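# Load steel nuts onto a scale up to the red mark

## Task

Move steel nuts from the tray onto the scale's dish and stop at whichever count brings the needle closest to the red mark. Nothing but those nuts may lie on the dish, and each, once released, must rest only on the dish or on other nuts. At the end the scale and nuts must be motionless, and nothing may count as placed if the robot is what holds it there. Anything the robot is touching at the end must not settle more than about a fingernail's width once let go, or the task fails.

## Robot and tools

Robot: one six-joint arm (waist, shoulder, elbow, forearm roll, wrist pitch, wrist roll) with a two-finger parallel gripper. The fingers point along the gripper's +z axis and close along its y axis. end_effector_position is the point between the pads when they are shut. Closed fingertips stick out about 33 mm past it, open ones about 9 mm, and while closing the tips travel roughly 24 mm further from the arm, so leave that clearance above the table or dish.

Frame: the scene frame has its origin on the table top under the arm's base, +z up, and +y to the left when facing along +x. The base may be tilted. Reported hand positions can be slightly off, more so at long reach. Velocities are in m/s and rad/s.

execute_actions takes "actions", a list holding zero or one entry, plus optional "pictures" (true to get images). An empty list only reports the current state, with pictures. An action entry is {"rows": [...], "steps": n}: 1 to 15 rows, n from 5 to 15 (default 15), each step 1/30 s; row k is used on step k and the last row repeats. A wait entry is {"steps": n} with n up to 300, counted from the previous result, so your reply time is included. A refused call sends nothing.

Each row has 10 numbers: x, y, z, qw, qx, qy, qz, position, force_limit, speed. x, y, z (metres) and the quaternion (w first) are an absolute pose in the scene frame for the gripper to go to, not an offset. A target more than 0.6 m from the last reported position along any gripper axis is refused. Every step the controller clips the commanded pose to within 70 mm and 16 degrees of the measured pose, favouring position over orientation. To hold an orientation, repeat its quaternion in every row instead of copying a drifted reading. After an action the arm keeps going only to the last clipped pose, so check the result and send the rest.

The last three numbers are in [-1, 1]. position: +1 fully open (140 mm), pads touch near -0.8, -1 closes until blocked. force_limit: about 14 N at -1, 60 N at 0, 107 N at +1. speed: pad gap changes about 30 mm/s at -1, 140 at 0, 250 at +1. After closing with -1, confirm object_status = 2 (blocked while closing). Other codes: 0 moving, 1 blocked while opening, 3 reached the request or pads met. Stopped fingers stay put until position changes by at least 0.01 or the object yields. To squeeze harder, raise force_limit and switch position between -1 and -0.98. position_measured is in counts: 3 open, 230 pads together, not linear in mm.

move: "target" is one 10-number row as above (absolute pose plus finger values, the latter applied at the start); "speed" is the path's top speed in m/s, 0.002 to 0.5, default 0.25, with turning up to twice that in rad/s. The path is a straight line lasting 0.5 to 10 s (cut off at 10 s) and ignores obstacles; the hand lags, can wander and can exceed the speed near full reach. Rotation takes the shorter way. The result adds a "move:" line: done (settled near target), off_target, moving, held (last step blocked) or fault, plus limits such as paced (pose clipped) or held (some steps blocked; it may then lurch fast), and the distance to target. Faster contact hits harder, and aiming deeper past a contact presses harder; the arm is stiff, so even a small overshoot into something solid can fault.

wait: "seconds" 0 to 10; nothing new is sent meanwhile.

zoom_image: "camera" must be "cam_wrist"; "region" is [x0, y0, x1, y1] in image pixels from the top-left, at most 504 by 504. The only camera is cam_wrist, a 504x504 fisheye on the hand, with calibration given (K, D, T_world_to_cam) that may be slightly off.

finished_scene: "scene" is the current scene number; it ends the scene irreversibly and reports whether the goal holds.

Timing: each action's result is captured 5 steps before it ends; those steps run while you reply, then nothing new is sent. A "Hand target" line appears only when nothing is pending.

Result lines: "pose unreachable" and HELD mark steps where the clearance check (which treats the mount under the base as arm) altered or blocked your row. Faults: joint torque reaching its load limit (waist and shoulder 309, elbow 145, the three wrist joints 40.9 N m, held weight included) or 144 N external force anywhere on the arm stops it for 10 s and drops the rest of the call. MOTOR HOT warns of heating from holding loads; OVER-TEMPERATURE FAULT means brakes until cooled.

Avoid: dropping or slamming nuts, hard pushes into the scale or table, knocking anything off the table, and ending with the gripper supporting nuts or resting on something that would sink once released. Loose items may occasionally be nudged by outside disturbances, so check before finishing.

Each tool is called after ">>>" as name([rows], argument=value, ...), one row to a line, values as JSON.

## Session

>>> execute_actions(actions=[])

Scene clock: 0.00 s of 7600.00 s.
end_effector_position=(+0.9761, -0.2524, +0.3730) position_measured=3 object_status=3 end_effector_quat_wxyz=(+0.224, +0.917, -0.087, +0.319) end_effector_velocity=(-0.000, -0.000, +0.002) end_effector_angular_velocity=(+0.000, -0.002, -0.000)
Joint positions: [-0.15   0.463  1.471 -0.709  0.604  2.065]
Joint velocities: [-0.    -0.001 -0.     0.001 -0.     0.   ]
Hand target: +0.976, -0.252, +0.373; +0.224, +0.917, -0.087, +0.319

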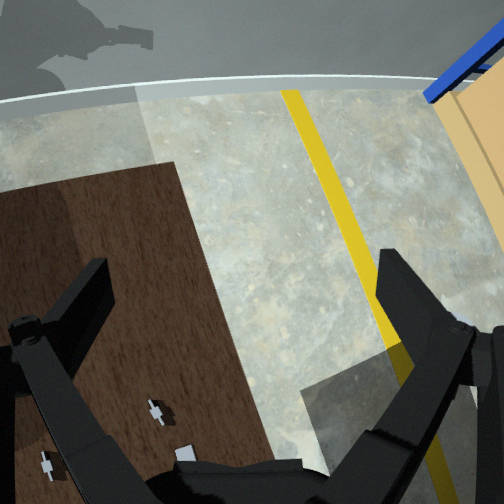

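>>> move(target=[0.65,0,0.65,0,1,0,0,1,0,0])

Scene clock: 3.97 s of 7600.00 s.
end_effector_position=(+0.6494, -0.0007, +0.6494) position_measured=3 object_status=3 end_effector_quat_wxyz=(+0.000, +1.000, -0.000, +0.000) end_effector_velocity=(-0.000, +0.000, +0.001) end_effector_angular_velocity=(-0.000, -0.000, -0.000)
Joint positions: [-0.039  0.167  1.185 -0.     1.79   1.517]
Joint velocities: [ 0.     0.    -0.001 -0.     0.001  0.001]
Hand target: +0.649, -0.001, +0.649; +0.000, +1.000, -0.000, +0.000
Off the commanded pose: 0.001 m, 0 deg.
Kept back: nothing.
move: done
camera_calibration (this result's frames):
cam_wrist: T_world_to_cam=[[-0.0357466, -0.999302, -0.0108426, 0.0314778], [-0.919103, 0.0286139, 0.392978, 0.352824], [-0.392393, 0.0240131, -0.919484, 1.051], [0, 0, 0, 1]] pos_world=[0.737814, -0.00387774, 0.828071]

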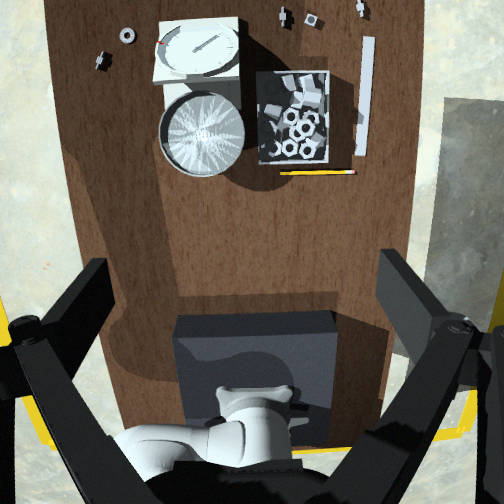

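>>> move(target=[0.8,-0.03,0.35,0,1,0,0,1,0,0])

>>> zoom_image(camera="cam_wrist", region=[60,60,440,360])

Scene clock: 6.00 s of 7600.00 s.
end_effector_position=(+0.8004, -0.0298, +0.3503) position_measured=3 object_status=3 end_effector_quat_wxyz=(+0.000, +1.000, -0.000, +0.000) end_effector_velocity=(+0.001, -0.000, -0.001) end_effector_angular_velocity=(+0.000, +0.000, -0.001)
Joint positions: [-0.065  0.427  1.379 -0.     1.335  1.491]
Joint velocities: [-0.     0.002  0.     0.    -0.002  0.001]
Hand target: +0.800, -0.030, +0.350; +0.000, +1.000, -0.000, +0.000
Off the commanded pose: 0.001 m, 0 deg.
Kept back: nothing.
move: done
camera_calibration (this result's frames):
cam_wrist: T_world_to_cam=[[-0.0356065, -0.999305, -0.0110436, 0.00453588], [-0.919066, 0.0284035, 0.393078, 0.609867], [-0.392491, 0.0241459, -0.919439, 0.836065], [0, 0, 0, 1]] pos_world=[0.888818, -0.0329772, 0.529036]

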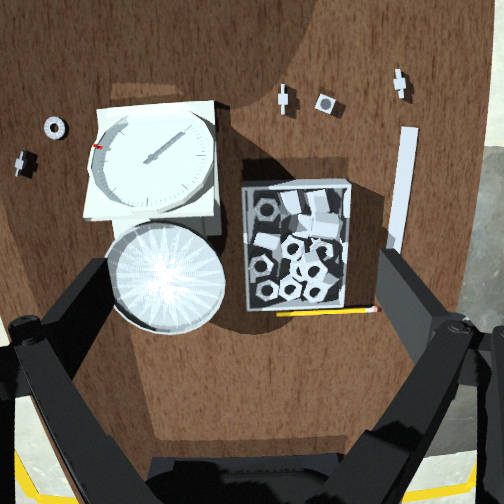

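Region (60, 60, 440, 360) of cam_wrist's 504x504 image, scaled by 1.326, with more detail than that image has; it fills the top 398 rows of this view, and the rest is white.

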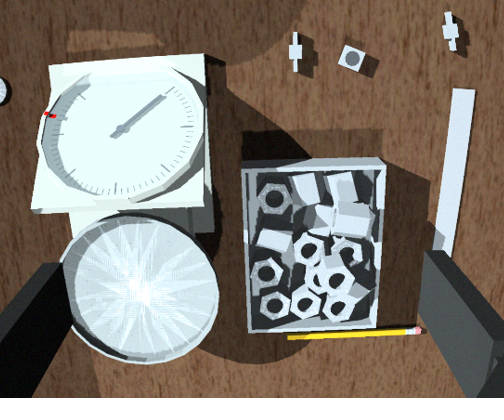

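>>> move(target=[0.7,-0.09,0.16,0,1,0,0,-0.1,0,0])

Scene clock: 7.57 s of 7600.00 s.
end_effector_position=(+0.7004, -0.0903, +0.1600) position_measured=141 object_status=3 end_effector_quat_wxyz=(+0.000, +1.000, -0.000, +0.000) end_effector_velocity=(-0.000, +0.000, -0.000) end_effector_angular_velocity=(+0.001, -0.002, -0.001)
Joint positions: [-0.161  0.414  1.774 -0.001  0.953  1.395]
Joint velocities: [-0.001 -0.001  0.002  0.002 -0.003 -0.   ]
Hand target: +0.700, -0.090, +0.160; +0.000, +1.000, -0.000, +0.000
Off the commanded pose: 0.000 m, 0 deg.
Kept back: nothing.
move: done
camera_calibration (this result's frames):
cam_wrist: T_world_to_cam=[[-0.0354733, -0.999314, -0.0106542, -0.0617431], [-0.919063, 0.0284337, 0.393084, 0.594495], [-0.392511, 0.0237359, -0.919441, 0.623232], [0, 0, 0, 1]] pos_world=[0.788814, -0.0933973, 0.338681]

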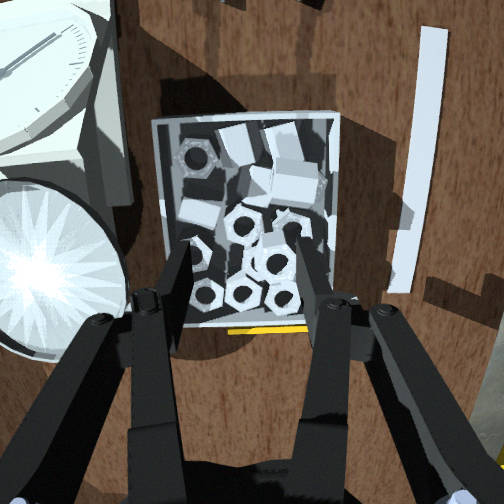

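>>> move(target=[0.652,-0.105,0.085,0,1,0,0,-0.2,0,0], speed=0.1)

Scene clock: 9.07 s of 7600.00 s.
end_effector_position=(+0.6521, -0.1051, +0.0850) position_measured=154 object_status=3 end_effector_quat_wxyz=(+0.000, +1.000, -0.000, -0.000) end_effector_velocity=(-0.000, -0.001, -0.000) end_effector_angular_velocity=(-0.001, -0.001, -0.000)
Joint positions: [-0.197  0.437  1.914 -0.     0.791  1.359]
Joint velocities: [-0.001 -0.     0.002 -0.001 -0.003  0.   ]
Hand target: +0.652, -0.105, +0.085; +0.000, +1.000, -0.000, -0.000
Off the commanded pose: 0.000 m, 0 deg.
Kept back: nothing.
move: done
camera_calibration (this result's frames):
cam_wrist: T_world_to_cam=[[-0.0352903, -0.999317, -0.0109339, -0.079203], [-0.919031, 0.0281531, 0.393178, 0.580004], [-0.392601, 0.0239239, -0.919398, 0.535779], [0, 0, 0, 1]] pos_world=[0.740595, -0.108296, 0.263683]

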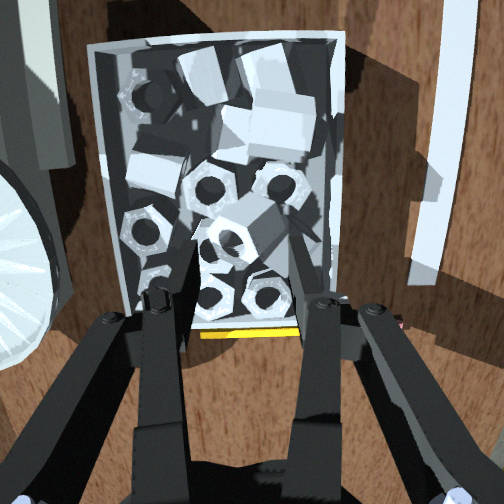

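>>> move(target=[0.654,-0.108,0.06,0,1,0,0,-0.1,0,0], speed=0.03)

>>> move(target=[0.654,-0.108,0.06,0,1,0,0,-1,-0.3,-0.5], speed=0.03)

Scene clock: 20.27 s of 7600.00 s.
end_effector_position=(+0.6541, -0.1078, +0.0643) position_measured=141 object_status=3 end_effector_quat_wxyz=(-0.000, +1.000, -0.000, -0.000) end_effector_velocity=(-0.000, +0.000, +0.000) end_effector_angular_velocity=(+0.000, +0.002, -0.000)
Joint positions: [-0.2    0.465  1.919  0.     0.758  1.355]
Joint velocities: [ 0.     0.    -0.    -0.     0.002  0.001]
Hand target: +0.654, -0.108, +0.064; -0.000, +1.000, -0.000, -0.000
Off the commanded pose: 0.004 m, 0 deg.
FORCE FAULT: contact force on the arm reached its limit, and the arm stopped for 10 seconds. The contact can be on any part of the arm, not only on its tool. The arm's remaining commands of this call were not run. The arm holds still and accepts commands again. Move the arm away from the contact; if what it grips holds it there, let go first. Pushing or pulling that hard again can fault the arm again.
Kept back: nothing.
move: fault
camera_calibration (this result's frames):
cam_wrist: T_world_to_cam=[[-0.0352534, -0.999315, -0.0112568, -0.0820155], [-0.918926, 0.0279856, 0.393436, 0.589918], [-0.392851, 0.0242141, -0.919283, 0.517782], [0, 0, 0, 1]] pos_world=[0.742611, -0.111006, 0.24297]

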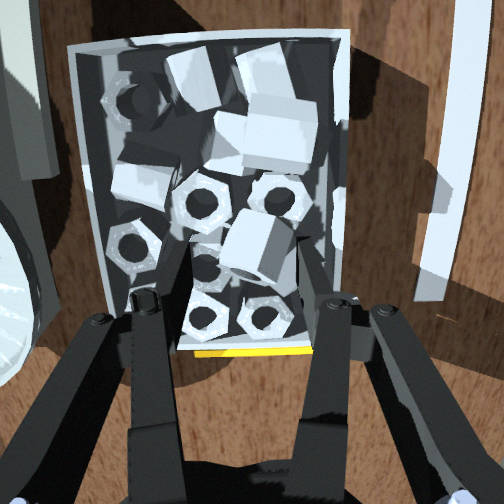

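not run: a fault stop came before this call.

>>> move(target=[0.652,-0.112,0.075,0,1,0,0,-0.1,0,0], speed=0.03)

>>> move(target=[0.652,-0.112,0.075,0,1,0,0,-1,-0.3,-0.5], speed=0.03)

>>> move(target=[0.652,-0.112,0.2,0,1,0,0,-1,-0.3,-0.5], speed=0.1)

>>> move(target=[0.66,0.08,0.2,0,1,0,0,-1,-0.3,-0.5], speed=0.15)

Scene clock: 21.23 s of 7600.00 s.
end_effector_position=(+0.6520, -0.1120, +0.0749) position_measured=141 object_status=3 end_effector_quat_wxyz=(-0.000, +1.000, -0.000, -0.000) end_effector_velocity=(+0.001, -0.000, +0.001) end_effector_angular_velocity=(-0.000, -0.002, +0.000)
Joint positions: [-0.207  0.45   1.917 -0.     0.774  1.349]
Joint velocities: [-0.    -0.001 -0.001  0.    -0.001 -0.001]
Hand target: +0.652, -0.112, +0.075; +0.000, +1.000, +0.000, +0.000
Off the commanded pose: 0.000 m, 0 deg.
Kept back: nothing.
move: done
camera_calibration (this result's frames):
cam_wrist: T_world_to_cam=[[-0.0351883, -0.999319, -0.0111448, -0.0862079], [-0.919046, 0.0279771, 0.393155, 0.584004], [-0.392576, 0.0240771, -0.919404, 0.526655], [0, 0, 0, 1]] pos_world=[0.740445, -0.115168, 0.253644]

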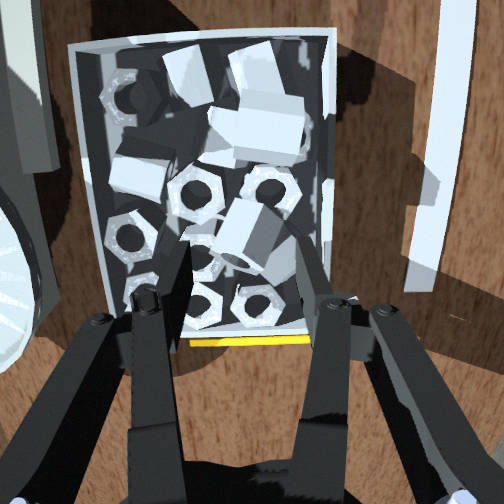

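Scene clock: 21.93 s of 7600.00 s.
end_effector_position=(+0.6520, -0.1120, +0.0750) position_measured=188 object_status=2 end_effector_quat_wxyz=(-0.000, +1.000, +0.000, -0.000) end_effector_velocity=(+0.000, -0.000, +0.000) end_effector_angular_velocity=(-0.001, -0.001, +0.002)
Joint positions: [-0.207  0.45   1.917 -0.     0.775  1.349]
Joint velocities: [ 0.    -0.001  0.    -0.001 -0.001 -0.001]
Hand target: +0.652, -0.112, +0.075; +0.000, +1.000, +0.000, -0.000
Off the commanded pose: 0.000 m, 0 deg.
Kept back: nothing.
move: done
camera_calibration (this result's frames):
cam_wrist: T_world_to_cam=[[-0.0351844, -0.999319, -0.0111436, -0.0862312], [-0.919032, 0.0279731, 0.393189, 0.583959], [-0.392609, 0.0240754, -0.91939, 0.526718], [0, 0, 0, 1]] pos_world=[0.740437, -0.115189, 0.253692]

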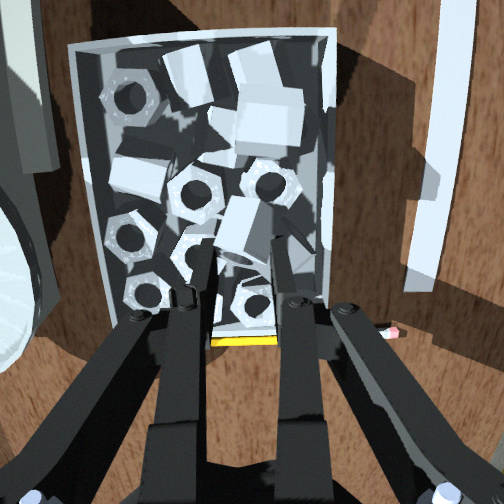

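Scene clock: 23.53 s of 7600.00 s.
end_effector_position=(+0.6518, -0.1119, +0.1999) position_measured=188 object_status=2 end_effector_quat_wxyz=(-0.000, +1.000, +0.000, +0.000) end_effector_velocity=(-0.000, +0.000, +0.001) end_effector_angular_velocity=(-0.000, -0.000, +0.000)
Joint positions: [-0.207  0.316  1.834  0.     0.992  1.348]
Joint velocities: [ 0.    -0.002 -0.001 -0.     0.002  0.   ]
Hand target: +0.652, -0.112, +0.200; -0.000, +1.000, +0.000, +0.000
Off the commanded pose: 0.000 m, 0 deg.
Kept back: nothing.
move: done
camera_calibration (this result's frames):
cam_wrist: T_world_to_cam=[[-0.0350646, -0.999321, -0.0113009, -0.0848179], [-0.919054, 0.0278022, 0.393149, 0.534721], [-0.392568, 0.0241717, -0.919405, 0.641478], [0, 0, 0, 1]] pos_world=[0.740287, -0.115132, 0.378595]

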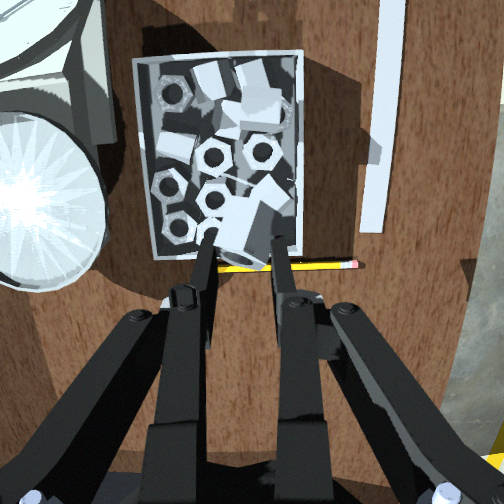

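Scene clock: 25.23 s of 7600.00 s.
end_effector_position=(+0.6596, +0.0801, +0.2000) position_measured=188 object_status=2 end_effector_quat_wxyz=(-0.000, +1.000, -0.000, -0.000) end_effector_velocity=(+0.001, +0.000, +0.000) end_effector_angular_velocity=(-0.001, -0.002, +0.000)
Joint positions: [0.084 0.32  1.828 0.001 0.994 1.639]
Joint velocities: [ 0.001 -0.    -0.001 -0.002 -0.001  0.002]
Hand target: +0.660, +0.080, +0.200; -0.000, +1.000, +0.000, -0.000
Off the commanded pose: 0.000 m, 0 deg.
Kept back: nothing.
move: done
camera_calibration (this result's frames):
cam_wrist: T_world_to_cam=[[-0.0352673, -0.999305, -0.0120532, 0.107628], [-0.918977, 0.0276881, 0.393338, 0.536395], [-0.392731, 0.0249485, -0.919315, 0.640009], [0, 0, 0, 1]] pos_world=[0.748081, 0.0767347, 0.378683]

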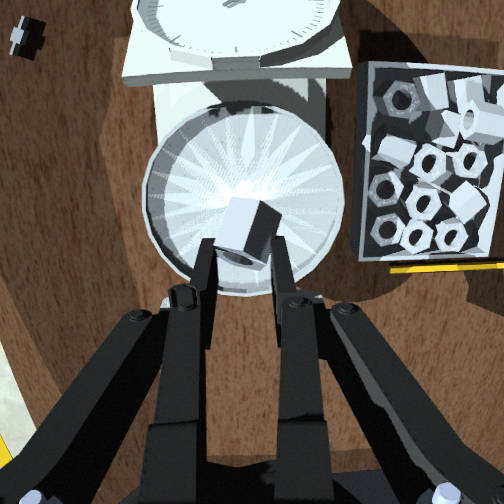

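>>> move(target=[0.65,0.088,0.105,0,1,0,0,-1,-0.3,-0.5], speed=0.06)

Scene clock: 27.47 s of 7600.00 s.
end_effector_position=(+0.6501, +0.0879, +0.1050) position_measured=189 object_status=2 end_effector_quat_wxyz=(+0.000, +1.000, -0.000, -0.000) end_effector_velocity=(+0.000, +0.000, -0.000) end_effector_angular_velocity=(+0.000, -0.001, +0.001)
Joint positions: [ 0.097  0.407  1.912 -0.     0.822  1.653]
Joint velocities: [ 0.     0.    -0.    -0.    -0.001 -0.   ]
Hand target: +0.650, +0.088, +0.105; +0.000, +1.000, -0.000, -0.000
Off the commanded pose: 0.000 m, 0 deg.
Kept back: nothing.
move: done
camera_calibration (this result's frames):
cam_wrist: T_world_to_cam=[[-0.0353014, -0.999316, -0.011032, 0.113901], [-0.918998, 0.0281227, 0.393257, 0.564773], [-0.392678, 0.024021, -0.919362, 0.548758], [0, 0, 0, 1]] pos_world=[0.738532, 0.084758, 0.283663]

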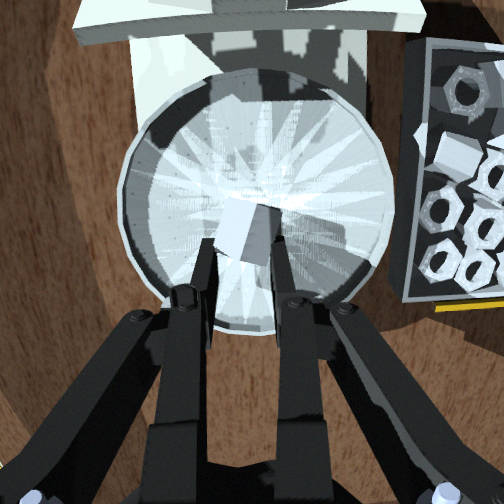

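The nut rotated, so it has touched. Release.

>>> move(target=[0.65,0.088,0.108,0,1,0,0,-0.3,-0.3,-0.5], speed=0.03)

>>> move(target=[0.74,-0.02,0.26,0,1,0,0,-0.3,-0.3,-0.5], speed=0.15)

Scene clock: 32.07 s of 7600.00 s.
end_effector_position=(+0.6500, +0.0880, +0.1080) position_measured=167 object_status=3 end_effector_quat_wxyz=(-0.000, +1.000, -0.000, -0.000) end_effector_velocity=(+0.000, -0.000, -0.001) end_effector_angular_velocity=(-0.001, +0.000, +0.001)
Joint positions: [ 0.097  0.404  1.911 -0.     0.827  1.653]
Joint velocities: [ 0.     0.001 -0.    -0.001 -0.    -0.   ]
Hand target: +0.650, +0.088, +0.108; -0.000, +1.000, +0.000, -0.000
Off the commanded pose: 0.000 m, 0 deg.
Kept back: nothing.
move: done
camera_calibration (this result's frames):
cam_wrist: T_world_to_cam=[[-0.0351892, -0.999319, -0.0111397, 0.11393], [-0.919045, 0.0279798, 0.393158, 0.563577], [-0.392579, 0.0240729, -0.919403, 0.551424], [0, 0, 0, 1]] pos_world=[0.738439, 0.084809, 0.286675]

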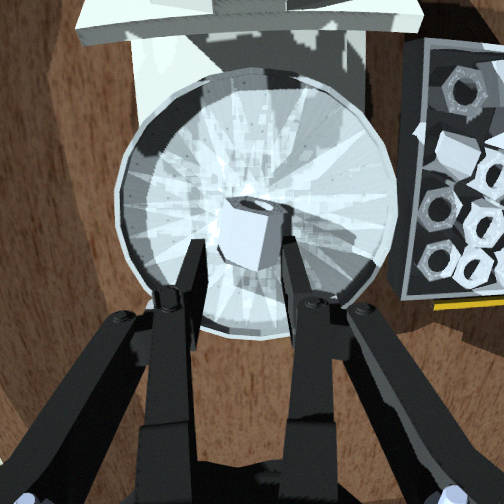

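Scene clock: 33.87 s of 7600.00 s.
end_effector_position=(+0.7400, -0.0199, +0.2601) position_measured=167 object_status=3 end_effector_quat_wxyz=(+0.000, +1.000, +0.000, +0.000) end_effector_velocity=(+0.001, -0.001, -0.000) end_effector_angular_velocity=(-0.000, +0.000, -0.000)
Joint positions: [-0.058  0.381  1.617 -0.001  1.143  1.497]
Joint velocities: [-0.001  0.001 -0.001 -0.     0.    -0.001]
Hand target: +0.740, -0.020, +0.260; +0.000, +1.000, +0.000, +0.000
Off the commanded pose: 0.000 m, 0 deg.
Kept back: nothing.
move: done
camera_calibration (this result's frames):
cam_wrist: T_world_to_cam=[[-0.0348417, -0.999336, -0.0107023, 0.0106139], [-0.9191, 0.0278351, 0.393041, 0.589595], [-0.392482, 0.0235307, -0.919459, 0.729111], [0, 0, 0, 1]] pos_world=[0.828429, -0.022961, 0.438766]

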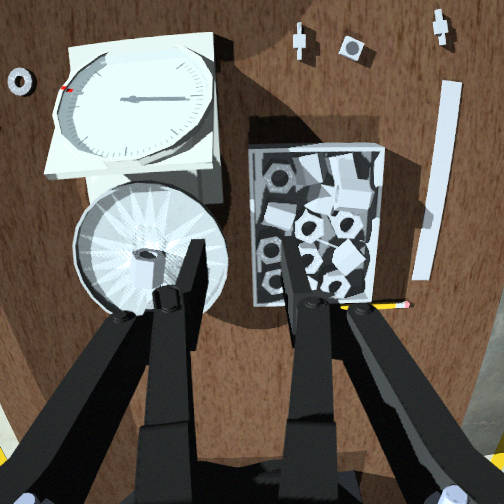

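>>> move(target=[0.72,-0.12,0.12,0,1,0,0,-0.2,-0.3,-0.5], speed=0.15)

>>> move(target=[0.72,-0.12,0.078,0,1,0,0,-0.2,-0.3,-0.5], speed=0.04)

Scene clock: 35.67 s of 7600.00 s.
end_effector_position=(+0.7204, -0.1202, +0.1201) position_measured=154 object_status=3 end_effector_quat_wxyz=(+0.000, +1.000, -0.000, +0.000) end_effector_velocity=(+0.001, -0.001, -0.001) end_effector_angular_velocity=(+0.000, -0.002, +0.001)
Joint positions: [-0.197  0.485  1.75  -0.001  0.906  1.359]
Joint velocities: [-0.001  0.001  0.     0.001 -0.003 -0.002]
Hand target: +0.720, -0.120, +0.120; +0.000, +1.000, -0.000, +0.000
Off the commanded pose: 0.000 m, 0 deg.
Kept back: nothing.
move: done
camera_calibration (this result's frames):
cam_wrist: T_world_to_cam=[[-0.0352092, -0.999326, -0.0104194, -0.0915731], [-0.919059, 0.0282825, 0.393105, 0.629376], [-0.392545, 0.0234169, -0.919435, 0.595077], [0, 0, 0, 1]] pos_world=[0.808804, -0.123246, 0.298769]

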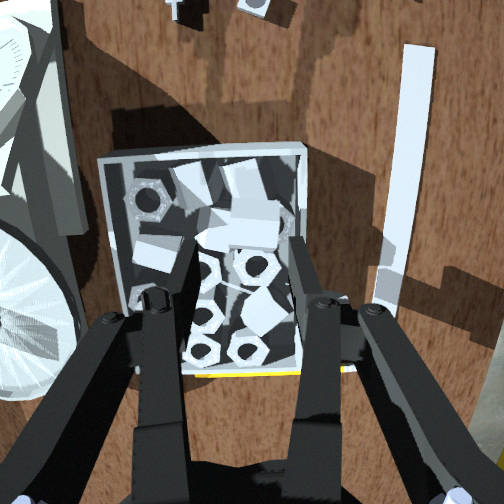

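Scene clock: 37.03 s of 7600.00 s.
end_effector_position=(+0.7201, -0.1200, +0.0781) position_measured=154 object_status=3 end_effector_quat_wxyz=(+0.000, +1.000, -0.000, +0.000) end_effector_velocity=(-0.000, +0.000, -0.001) end_effector_angular_velocity=(+0.001, +0.001, -0.000)
Joint positions: [-0.197  0.529  1.773 -0.     0.839  1.359]
Joint velocities: [ 0.     0.001  0.     0.001 -0.001 -0.   ]
Hand target: +0.720, -0.120, +0.078; +0.000, +1.000, -0.000, -0.000
Off the commanded pose: 0.000 m, 0 deg.
Kept back: nothing.
move: done
camera_calibration (this result's frames):
cam_wrist: T_world_to_cam=[[-0.035239, -0.999317, -0.0110949, -0.0917902], [-0.919048, 0.0280436, 0.393147, 0.64556], [-0.392567, 0.0240508, -0.919409, 0.55642], [0, 0, 0, 1]] pos_world=[0.808498, -0.123214, 0.256759]

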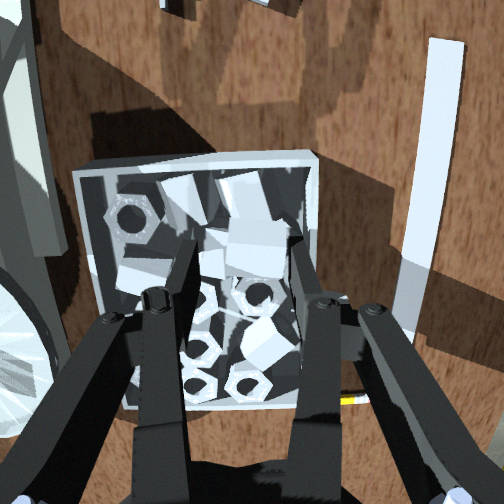

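>>> move(target=[0.725,-0.126,0.076,0,1,0,0,-0.2,-0.3,-0.5], speed=0.03)

>>> move(target=[0.725,-0.126,0.076,0,1,0,0,-1,-0.3,-0.5], speed=0.03)

>>> move(target=[0.72,-0.12,0.17,0,1,0,0,-1,-0.3,-0.5], speed=0.1)

>>> move(target=[0.695,0.088,0.17,0,1,0,0,-1,-0.3,-0.5], speed=0.15)

>>> move(target=[0.695,0.088,0.122,0,1,0,0,-1,-0.3,-0.5], speed=0.05)

Scene clock: 37.97 s of 7600.00 s.
end_effector_position=(+0.7250, -0.1260, +0.0760) position_measured=154 object_status=3 end_effector_quat_wxyz=(+0.000, +1.000, +0.000, -0.000) end_effector_velocity=(-0.000, -0.000, -0.001) end_effector_angular_velocity=(+0.001, +0.002, +0.001)
Joint positions: [-0.203  0.539  1.761 -0.     0.842  1.352]
Joint velocities: [-0.001  0.002 -0.001  0.001  0.002 -0.002]
Hand target: +0.725, -0.126, +0.076; +0.000, +1.000, +0.000, +0.000
Off the commanded pose: 0.000 m, 0 deg.
Kept back: nothing.
move: done
camera_calibration (this result's frames):
cam_wrist: T_world_to_cam=[[-0.0351834, -0.999319, -0.0111189, -0.097602], [-0.919047, 0.0279829, 0.393152, 0.651045], [-0.392573, 0.0240512, -0.919406, 0.556623], [0, 0, 0, 1]] pos_world=[0.813423, -0.129141, 0.254718]

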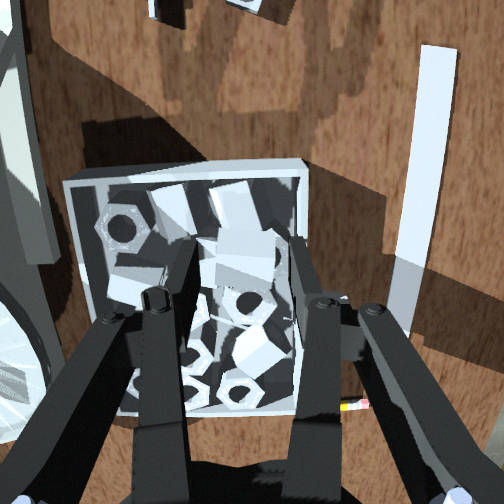

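Scene clock: 38.67 s of 7600.00 s.
end_effector_position=(+0.7250, -0.1260, +0.0760) position_measured=189 object_status=2 end_effector_quat_wxyz=(+0.000, +1.000, +0.000, +0.000) end_effector_velocity=(-0.001, +0.000, -0.001) end_effector_angular_velocity=(+0.001, +0.002, -0.000)
Joint positions: [-0.204  0.539  1.761 -0.     0.842  1.352]
Joint velocities: [0.    0.001 0.    0.    0.001 0.   ]
Hand target: +0.725, -0.126, +0.076; +0.000, +1.000, -0.000, -0.000
Off the commanded pose: 0.000 m, 0 deg.
Kept back: nothing.
move: done
camera_calibration (this result's frames):
cam_wrist: T_world_to_cam=[[-0.0351846, -0.999319, -0.0111363, -0.0976427], [-0.919051, 0.0279773, 0.393145, 0.651069], [-0.392566, 0.0240675, -0.919409, 0.556626], [0, 0, 0, 1]] pos_world=[0.813442, -0.129188, 0.254715]

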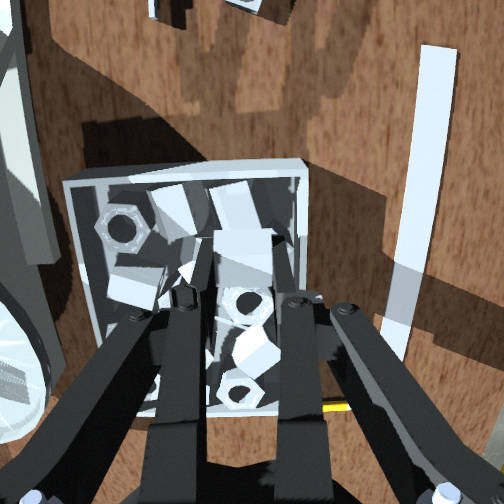

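Scene clock: 39.97 s of 7600.00 s.
end_effector_position=(+0.7199, -0.1199, +0.1699) position_measured=189 object_status=2 end_effector_quat_wxyz=(-0.000, +1.000, +0.000, -0.000) end_effector_velocity=(-0.001, +0.000, +0.001) end_effector_angular_velocity=(+0.000, +0.001, +0.001)
Joint positions: [-0.197  0.437  1.717  0.     0.987  1.358]
Joint velocities: [ 0.    -0.001 -0.001  0.     0.003 -0.001]
Hand target: +0.720, -0.120, +0.170; -0.000, +1.000, +0.000, +0.000
Off the commanded pose: 0.000 m, 0 deg.
Kept back: nothing.
move: done
camera_calibration (this result's frames):
cam_wrist: T_world_to_cam=[[-0.0351029, -0.99932, -0.0112803, -0.0907623], [-0.919048, 0.0278452, 0.393161, 0.609258], [-0.392579, 0.0241683, -0.9194, 0.6408], [0, 0, 0, 1]] pos_world=[0.808317, -0.123153, 0.348592]

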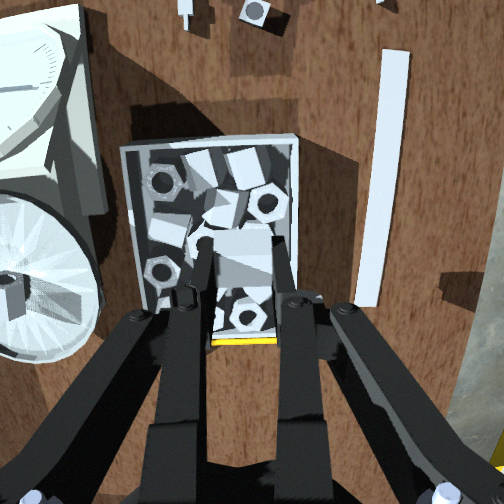

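Scene clock: 41.77 s of 7600.00 s.
end_effector_position=(+0.6946, +0.0881, +0.1701) position_measured=189 object_status=2 end_effector_quat_wxyz=(-0.000, +1.000, -0.000, +0.000) end_effector_velocity=(-0.001, +0.000, -0.001) end_effector_angular_velocity=(-0.002, +0.003, +0.002)
Joint positions: [0.092 0.397 1.779 0.001 0.965 1.647]
Joint velocities: [ 0.001  0.001  0.    -0.002  0.002  0.001]
Hand target: +0.695, +0.088, +0.170; -0.000, +1.000, -0.000, -0.000
Off the commanded pose: 0.000 m, 0 deg.
Kept back: nothing.
move: done
camera_calibration (this result's frames):
cam_wrist: T_world_to_cam=[[-0.0352983, -0.999304, -0.0120751, 0.116478], [-0.919076, 0.0277144, 0.393104, 0.580245], [-0.392495, 0.0249738, -0.919415, 0.625885], [0, 0, 0, 1]] pos_world=[0.783058, 0.0846846, 0.348758]

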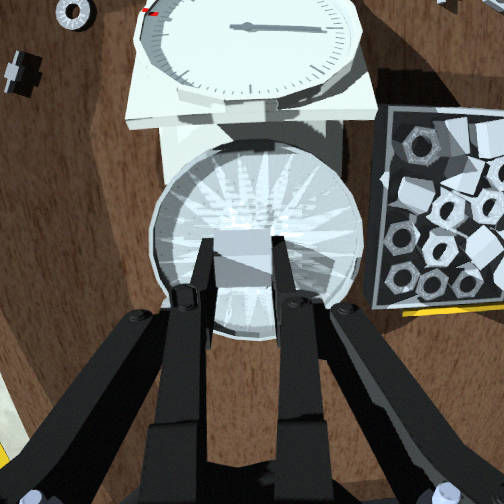

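Scene clock: 43.03 s of 7600.00 s.
end_effector_position=(+0.6951, +0.0880, +0.1221) position_measured=189 object_status=2 end_effector_quat_wxyz=(+0.000, +1.000, -0.000, +0.000) end_effector_velocity=(-0.000, +0.000, -0.000) end_effector_angular_velocity=(+0.000, -0.001, -0.000)
Joint positions: [ 0.092  0.445  1.811 -0.     0.886  1.648]
Joint velocities: [ 0.     0.     0.001  0.    -0.001  0.   ]
Hand target: +0.695, +0.088, +0.122; +0.000, +1.000, -0.000, +0.000
Off the commanded pose: 0.000 m, 0 deg.
Kept back: nothing.
move: done
camera_calibration (this result's frames):
cam_wrist: T_world_to_cam=[[-0.0352474, -0.999317, -0.0111024, 0.115702], [-0.919064, 0.0280494, 0.393108, 0.599476], [-0.392528, 0.0240598, -0.919425, 0.582064], [0, 0, 0, 1]] pos_world=[0.783512, 0.084804, 0.30079]

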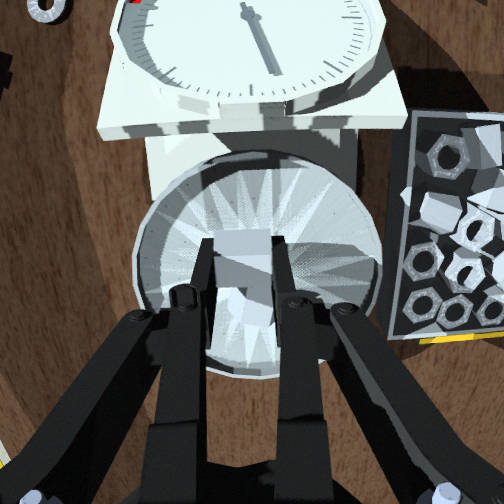

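>>> move(target=[0.695,0.088,0.123,0,1,0,0,-0.3,-0.3,-0.5], speed=0.03)

>>> move(target=[0.695,0.07,0.17,0,1,0,0,-0.3,-0.3,-0.5], speed=0.1)

>>> move(target=[0.62,-0.09,0.15,0,1,0,0,-0.3,-0.3,-0.5], speed=0.15)

Scene clock: 44.63 s of 7600.00 s.
end_effector_position=(+0.6950, +0.0880, +0.1230) position_measured=167 object_status=3 end_effector_quat_wxyz=(+0.000, +1.000, -0.000, -0.000) end_effector_velocity=(-0.000, +0.000, +0.000) end_effector_angular_velocity=(+0.001, -0.000, -0.001)
Joint positions: [ 0.092  0.444  1.811 -0.     0.887  1.648]
Joint velocities: [-0.    -0.001  0.     0.001  0.     0.001]
Hand target: +0.695, +0.088, +0.123; -0.000, +1.000, +0.000, -0.000
Off the commanded pose: 0.000 m, 0 deg.
Kept back: nothing.
move: done
camera_calibration (this result's frames):
cam_wrist: T_world_to_cam=[[-0.0352273, -0.999318, -0.011073, 0.115681], [-0.919042, 0.028041, 0.393162, 0.59903], [-0.392583, 0.0240265, -0.919403, 0.582894], [0, 0, 0, 1]] pos_world=[0.783443, 0.0847999, 0.30168]

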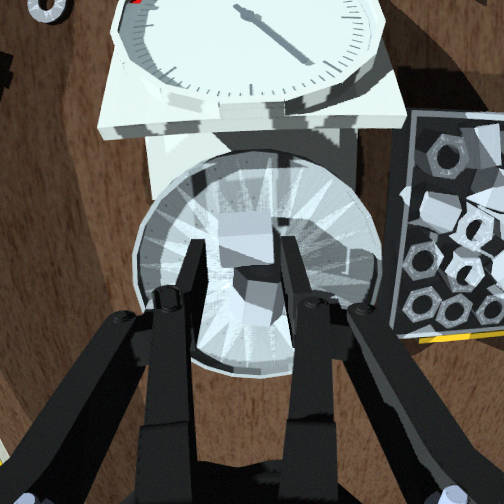

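Scene clock: 45.50 s of 7600.00 s.
end_effector_position=(+0.6950, +0.0700, +0.1699) position_measured=167 object_status=3 end_effector_quat_wxyz=(+0.000, +1.000, +0.000, -0.000) end_effector_velocity=(-0.000, -0.001, +0.001) end_effector_angular_velocity=(-0.000, +0.001, -0.000)
Joint positions: [ 0.066  0.395  1.783 -0.     0.964  1.622]
Joint velocities: [-0.001 -0.    -0.001 -0.     0.003 -0.   ]
Hand target: +0.695, +0.070, +0.170; +0.000, +1.000, +0.000, +0.000
Off the commanded pose: 0.000 m, 0 deg.
Kept back: nothing.
move: done
camera_calibration (this result's frames):
cam_wrist: T_world_to_cam=[[-0.0350897, -0.999323, -0.0110634, 0.0981428], [-0.91905, 0.0279185, 0.39315, 0.58107], [-0.392575, 0.0239634, -0.919408, 0.626467], [0, 0, 0, 1]] pos_world=[0.783412, 0.0668415, 0.348617]

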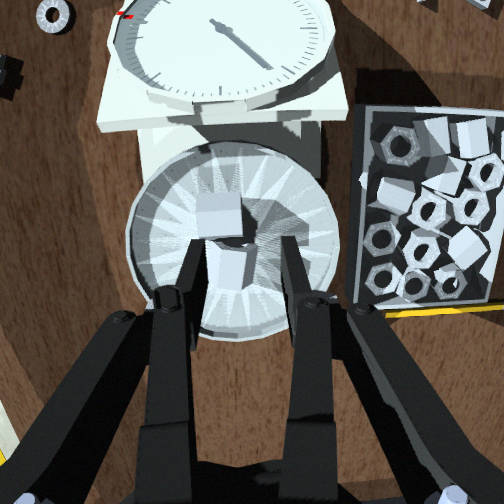

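Scene clock: 47.10 s of 7600.00 s.
end_effector_position=(+0.6204, -0.0902, +0.1499) position_measured=167 object_status=3 end_effector_quat_wxyz=(+0.000, +1.000, +0.000, +0.000) end_effector_velocity=(+0.001, -0.001, -0.000) end_effector_angular_velocity=(+0.001, -0.001, -0.001)
Joint positions: [-0.184  0.318  1.941 -0.001  0.882  1.372]
Joint velocities: [-0.001  0.001 -0.     0.001 -0.002 -0.001]
Hand target: +0.620, -0.090, +0.150; +0.000, +1.000, -0.000, +0.000
Off the commanded pose: 0.000 m, 0 deg.
Kept back: nothing.
move: done
camera_calibration (this result's frames):
cam_wrist: T_world_to_cam=[[-0.0351803, -0.999328, -0.0103191, -0.0648689], [-0.919098, 0.0282977, 0.393012, 0.524928], [-0.392455, 0.0233106, -0.919476, 0.582497], [0, 0, 0, 1]] pos_world=[0.708782, -0.0932578, 0.32862]

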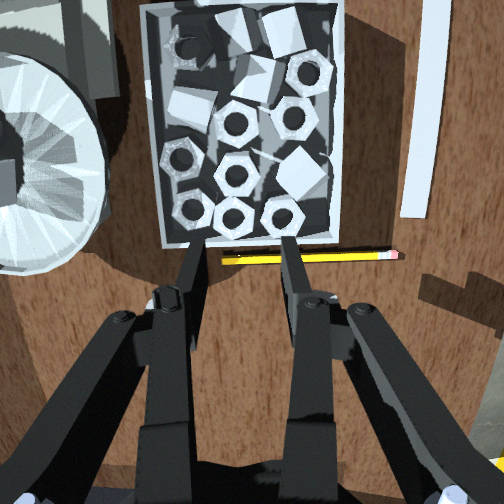

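>>> move(target=[0.648,-0.129,0.075,0,0.954,-0.301,0,-0.3,-0.3,-0.5], speed=0.1)

Scene clock: 50.73 s of 7600.00 s.
end_effector_position=(+0.6482, -0.1289, +0.0751) position_measured=167 object_status=3 end_effector_quat_wxyz=(-0.000, +0.954, -0.301, +0.000) end_effector_velocity=(+0.001, -0.001, +0.001) end_effector_angular_velocity=(-0.001, -0.002, -0.006)
Joint positions: [-0.233  0.449  1.918  0.     0.774  1.933]
Joint velocities: [-0.001 -0.    -0.    -0.    -0.001  0.006]
Hand target: +0.648, -0.129, +0.075; +0.000, +0.954, -0.301, +0.000
Off the commanded pose: 0.000 m, 0 deg.
Kept back: nothing.
move: done
camera_calibration (this result's frames):
cam_wrist: T_world_to_cam=[[-0.602329, -0.798169, -0.0112341, 0.290272], [-0.736597, 0.550331, 0.393142, 0.529977], [-0.307611, 0.245076, -0.919409, 0.499128], [0, 0, 0, 1]] pos_world=[0.718756, -0.182301, 0.253807]

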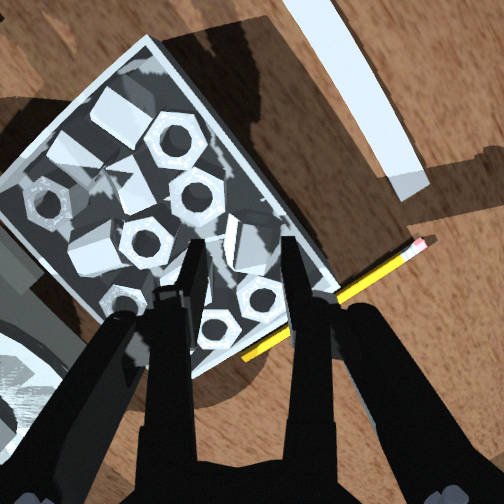

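>>> move(target=[0.6445,-0.1315,0.072,0,0.954,-0.301,0,-0.35,-0.3,-0.5], speed=0.02)

>>> zoom_image(camera="cam_wrist", region=[150,170,350,330])

Scene clock: 51.67 s of 7600.00 s.
end_effector_position=(+0.6445, -0.1315, +0.0720) position_measured=173 object_status=3 end_effector_quat_wxyz=(+0.000, +0.954, -0.301, +0.000) end_effector_velocity=(-0.001, +0.001, -0.002) end_effector_angular_velocity=(+0.003, +0.003, -0.002)
Joint positions: [-0.238  0.449  1.926 -0.     0.766  1.928]
Joint velocities: [-0.001  0.002  0.001  0.003  0.    -0.   ]
Hand target: +0.645, -0.132, +0.072; +0.000, +0.954, -0.301, +0.000
Off the commanded pose: 0.000 m, 0 deg.
Kept back: nothing.
move: done
camera_calibration (this result's frames):
cam_wrist: T_world_to_cam=[[-0.602283, -0.798206, -0.0110716, 0.285929], [-0.736598, 0.550345, 0.393121, 0.529942], [-0.307698, 0.244926, -0.91942, 0.495839], [0, 0, 0, 1]] pos_world=[0.715134, -0.184865, 0.250719]

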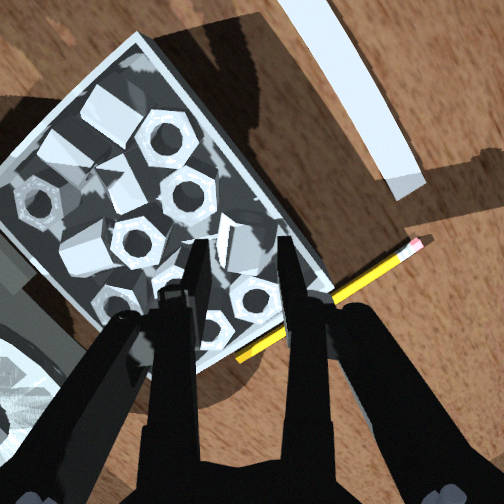

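Region (150, 170, 350, 330) of cam_wrist's 504x504 image, scaled by 2.520, with more detail than that image has; it fills the top 403 rows of this view, and the rest is white.

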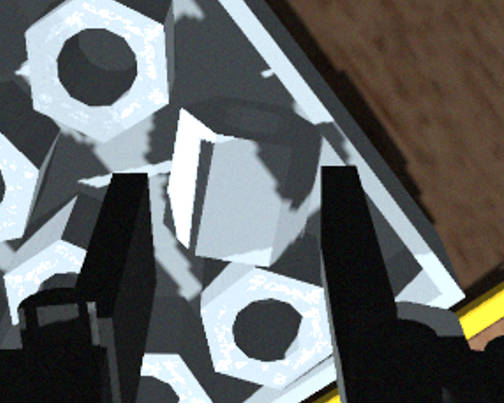

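>>> move(target=[0.688,-0.124,0.072,0,0.954,-0.301,0,-0.35,-0.3,-0.5], speed=0.05)

>>> zoom_image(camera="cam_wrist", region=[130,160,350,330])

Scene clock: 53.13 s of 7600.00 s.
end_effector_position=(+0.6879, -0.1239, +0.0721) position_measured=173 object_status=3 end_effector_quat_wxyz=(-0.000, +0.954, -0.301, -0.000) end_effector_velocity=(+0.000, +0.000, +0.000) end_effector_angular_velocity=(+0.000, +0.002, +0.001)
Joint positions: [-0.212  0.498  1.841  0.     0.802  1.954]
Joint velocities: [ 0.     0.001 -0.002 -0.     0.003  0.   ]
Hand target: +0.688, -0.124, +0.072; -0.000, +0.954, -0.301, -0.000
Off the commanded pose: 0.000 m, 0 deg.
Kept back: nothing.
move: done
camera_calibration (this result's frames):
cam_wrist: T_world_to_cam=[[-0.602332, -0.798167, -0.0112553, 0.318194], [-0.736575, 0.550307, 0.393216, 0.557683], [-0.307658, 0.245137, -0.919377, 0.507362], [0, 0, 0, 1]] pos_world=[0.758528, -0.177298, 0.250748]

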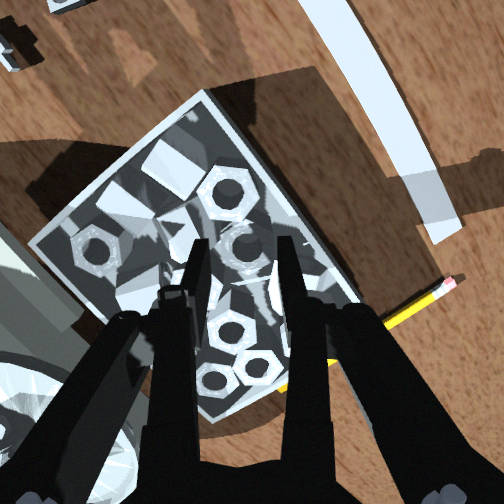

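Region (130, 160, 350, 330) of cam_wrist's 504x504 image, scaled by 2.291, with more detail than that image has; it fills the top 389 rows of this view, and the rest is white.

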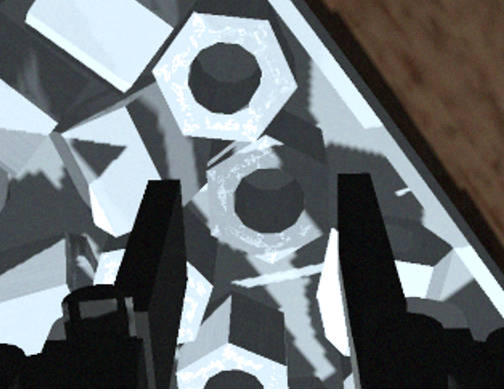

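>>> move(target=[0.688,-0.1285,0.071,0,0.954,-0.301,0,-0.4,-0.3,-0.5], speed=0.02)

>>> move(target=[0.688,-0.1285,0.063,0,0.954,-0.301,0,-0.4,-0.3,-0.5], speed=0.005)

>>> zoom_image(camera="cam_wrist", region=[130,160,350,330])

Scene clock: 54.07 s of 7600.00 s.
end_effector_position=(+0.6880, -0.1285, +0.0710) position_measured=179 object_status=3 end_effector_quat_wxyz=(+0.000, +0.954, -0.301, +0.000) end_effector_velocity=(+0.000, -0.001, -0.000) end_effector_angular_velocity=(-0.000, -0.001, +0.001)
Joint positions: [-0.218  0.501  1.84  -0.     0.801  1.948]
Joint velocities: [-0.001  0.001 -0.001 -0.    -0.001 -0.001]
Hand target: +0.688, -0.129, +0.071; +0.000, +0.954, -0.301, +0.000
Off the commanded pose: 0.000 m, 0 deg.
Kept back: nothing.
move: done
camera_calibration (this result's frames):
cam_wrist: T_world_to_cam=[[-0.602326, -0.798172, -0.0111326, 0.314573], [-0.736575, 0.550359, 0.393145, 0.560675], [-0.30767, 0.245001, -0.919409, 0.507534], [0, 0, 0, 1]] pos_world=[0.758608, -0.181835, 0.249707]

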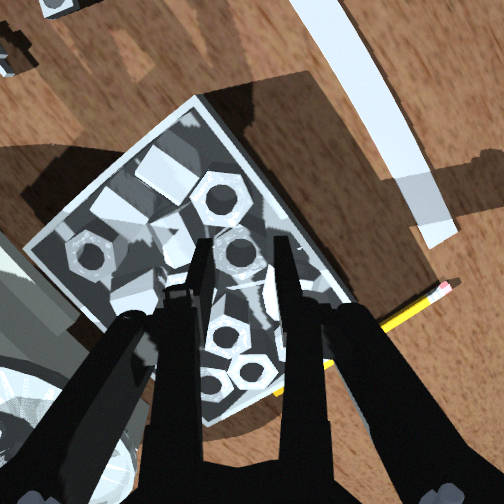

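Scene clock: 55.90 s of 7600.00 s.
end_effector_position=(+0.6880, -0.1285, +0.0630) position_measured=179 object_status=3 end_effector_quat_wxyz=(+0.000, +0.954, -0.301, -0.000) end_effector_velocity=(-0.000, -0.000, +0.000) end_effector_angular_velocity=(-0.001, -0.000, -0.000)
Joint positions: [-0.219  0.51   1.843 -0.     0.788  1.948]
Joint velocities: [-0.    -0.     0.    -0.001 -0.     0.001]
Hand target: +0.688, -0.129, +0.063; +0.000, +0.954, -0.301, +0.000
Off the commanded pose: 0.000 m, 0 deg.
Kept back: nothing.
move: done
camera_calibration (this result's frames):
cam_wrist: T_world_to_cam=[[-0.602326, -0.798173, -0.0111142, 0.314442], [-0.736567, 0.550361, 0.393156, 0.563836], [-0.30769, 0.244994, -0.919405, 0.500201], [0, 0, 0, 1]] pos_world=[0.758606, -0.181881, 0.241706]

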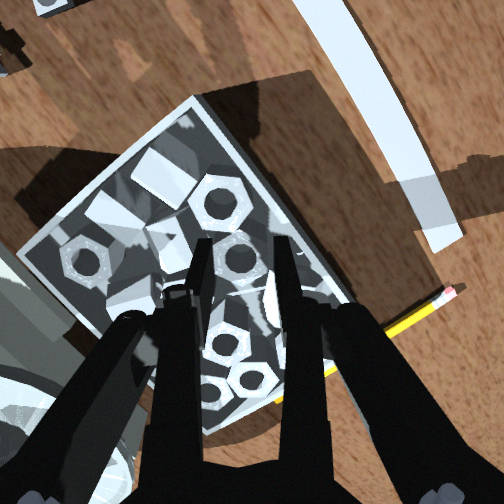

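Region (130, 160, 350, 330) of cam_wrist's 504x504 image, scaled by 2.291, with more detail than that image has; it fills the top 389 rows of this view, and the rest is white.

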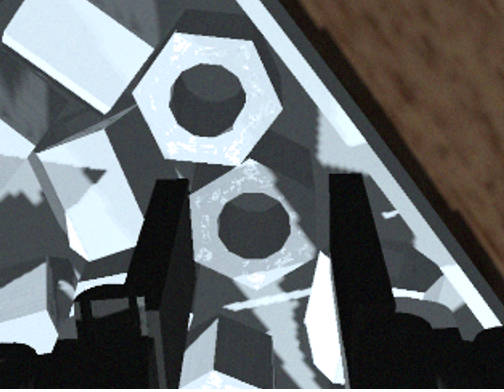

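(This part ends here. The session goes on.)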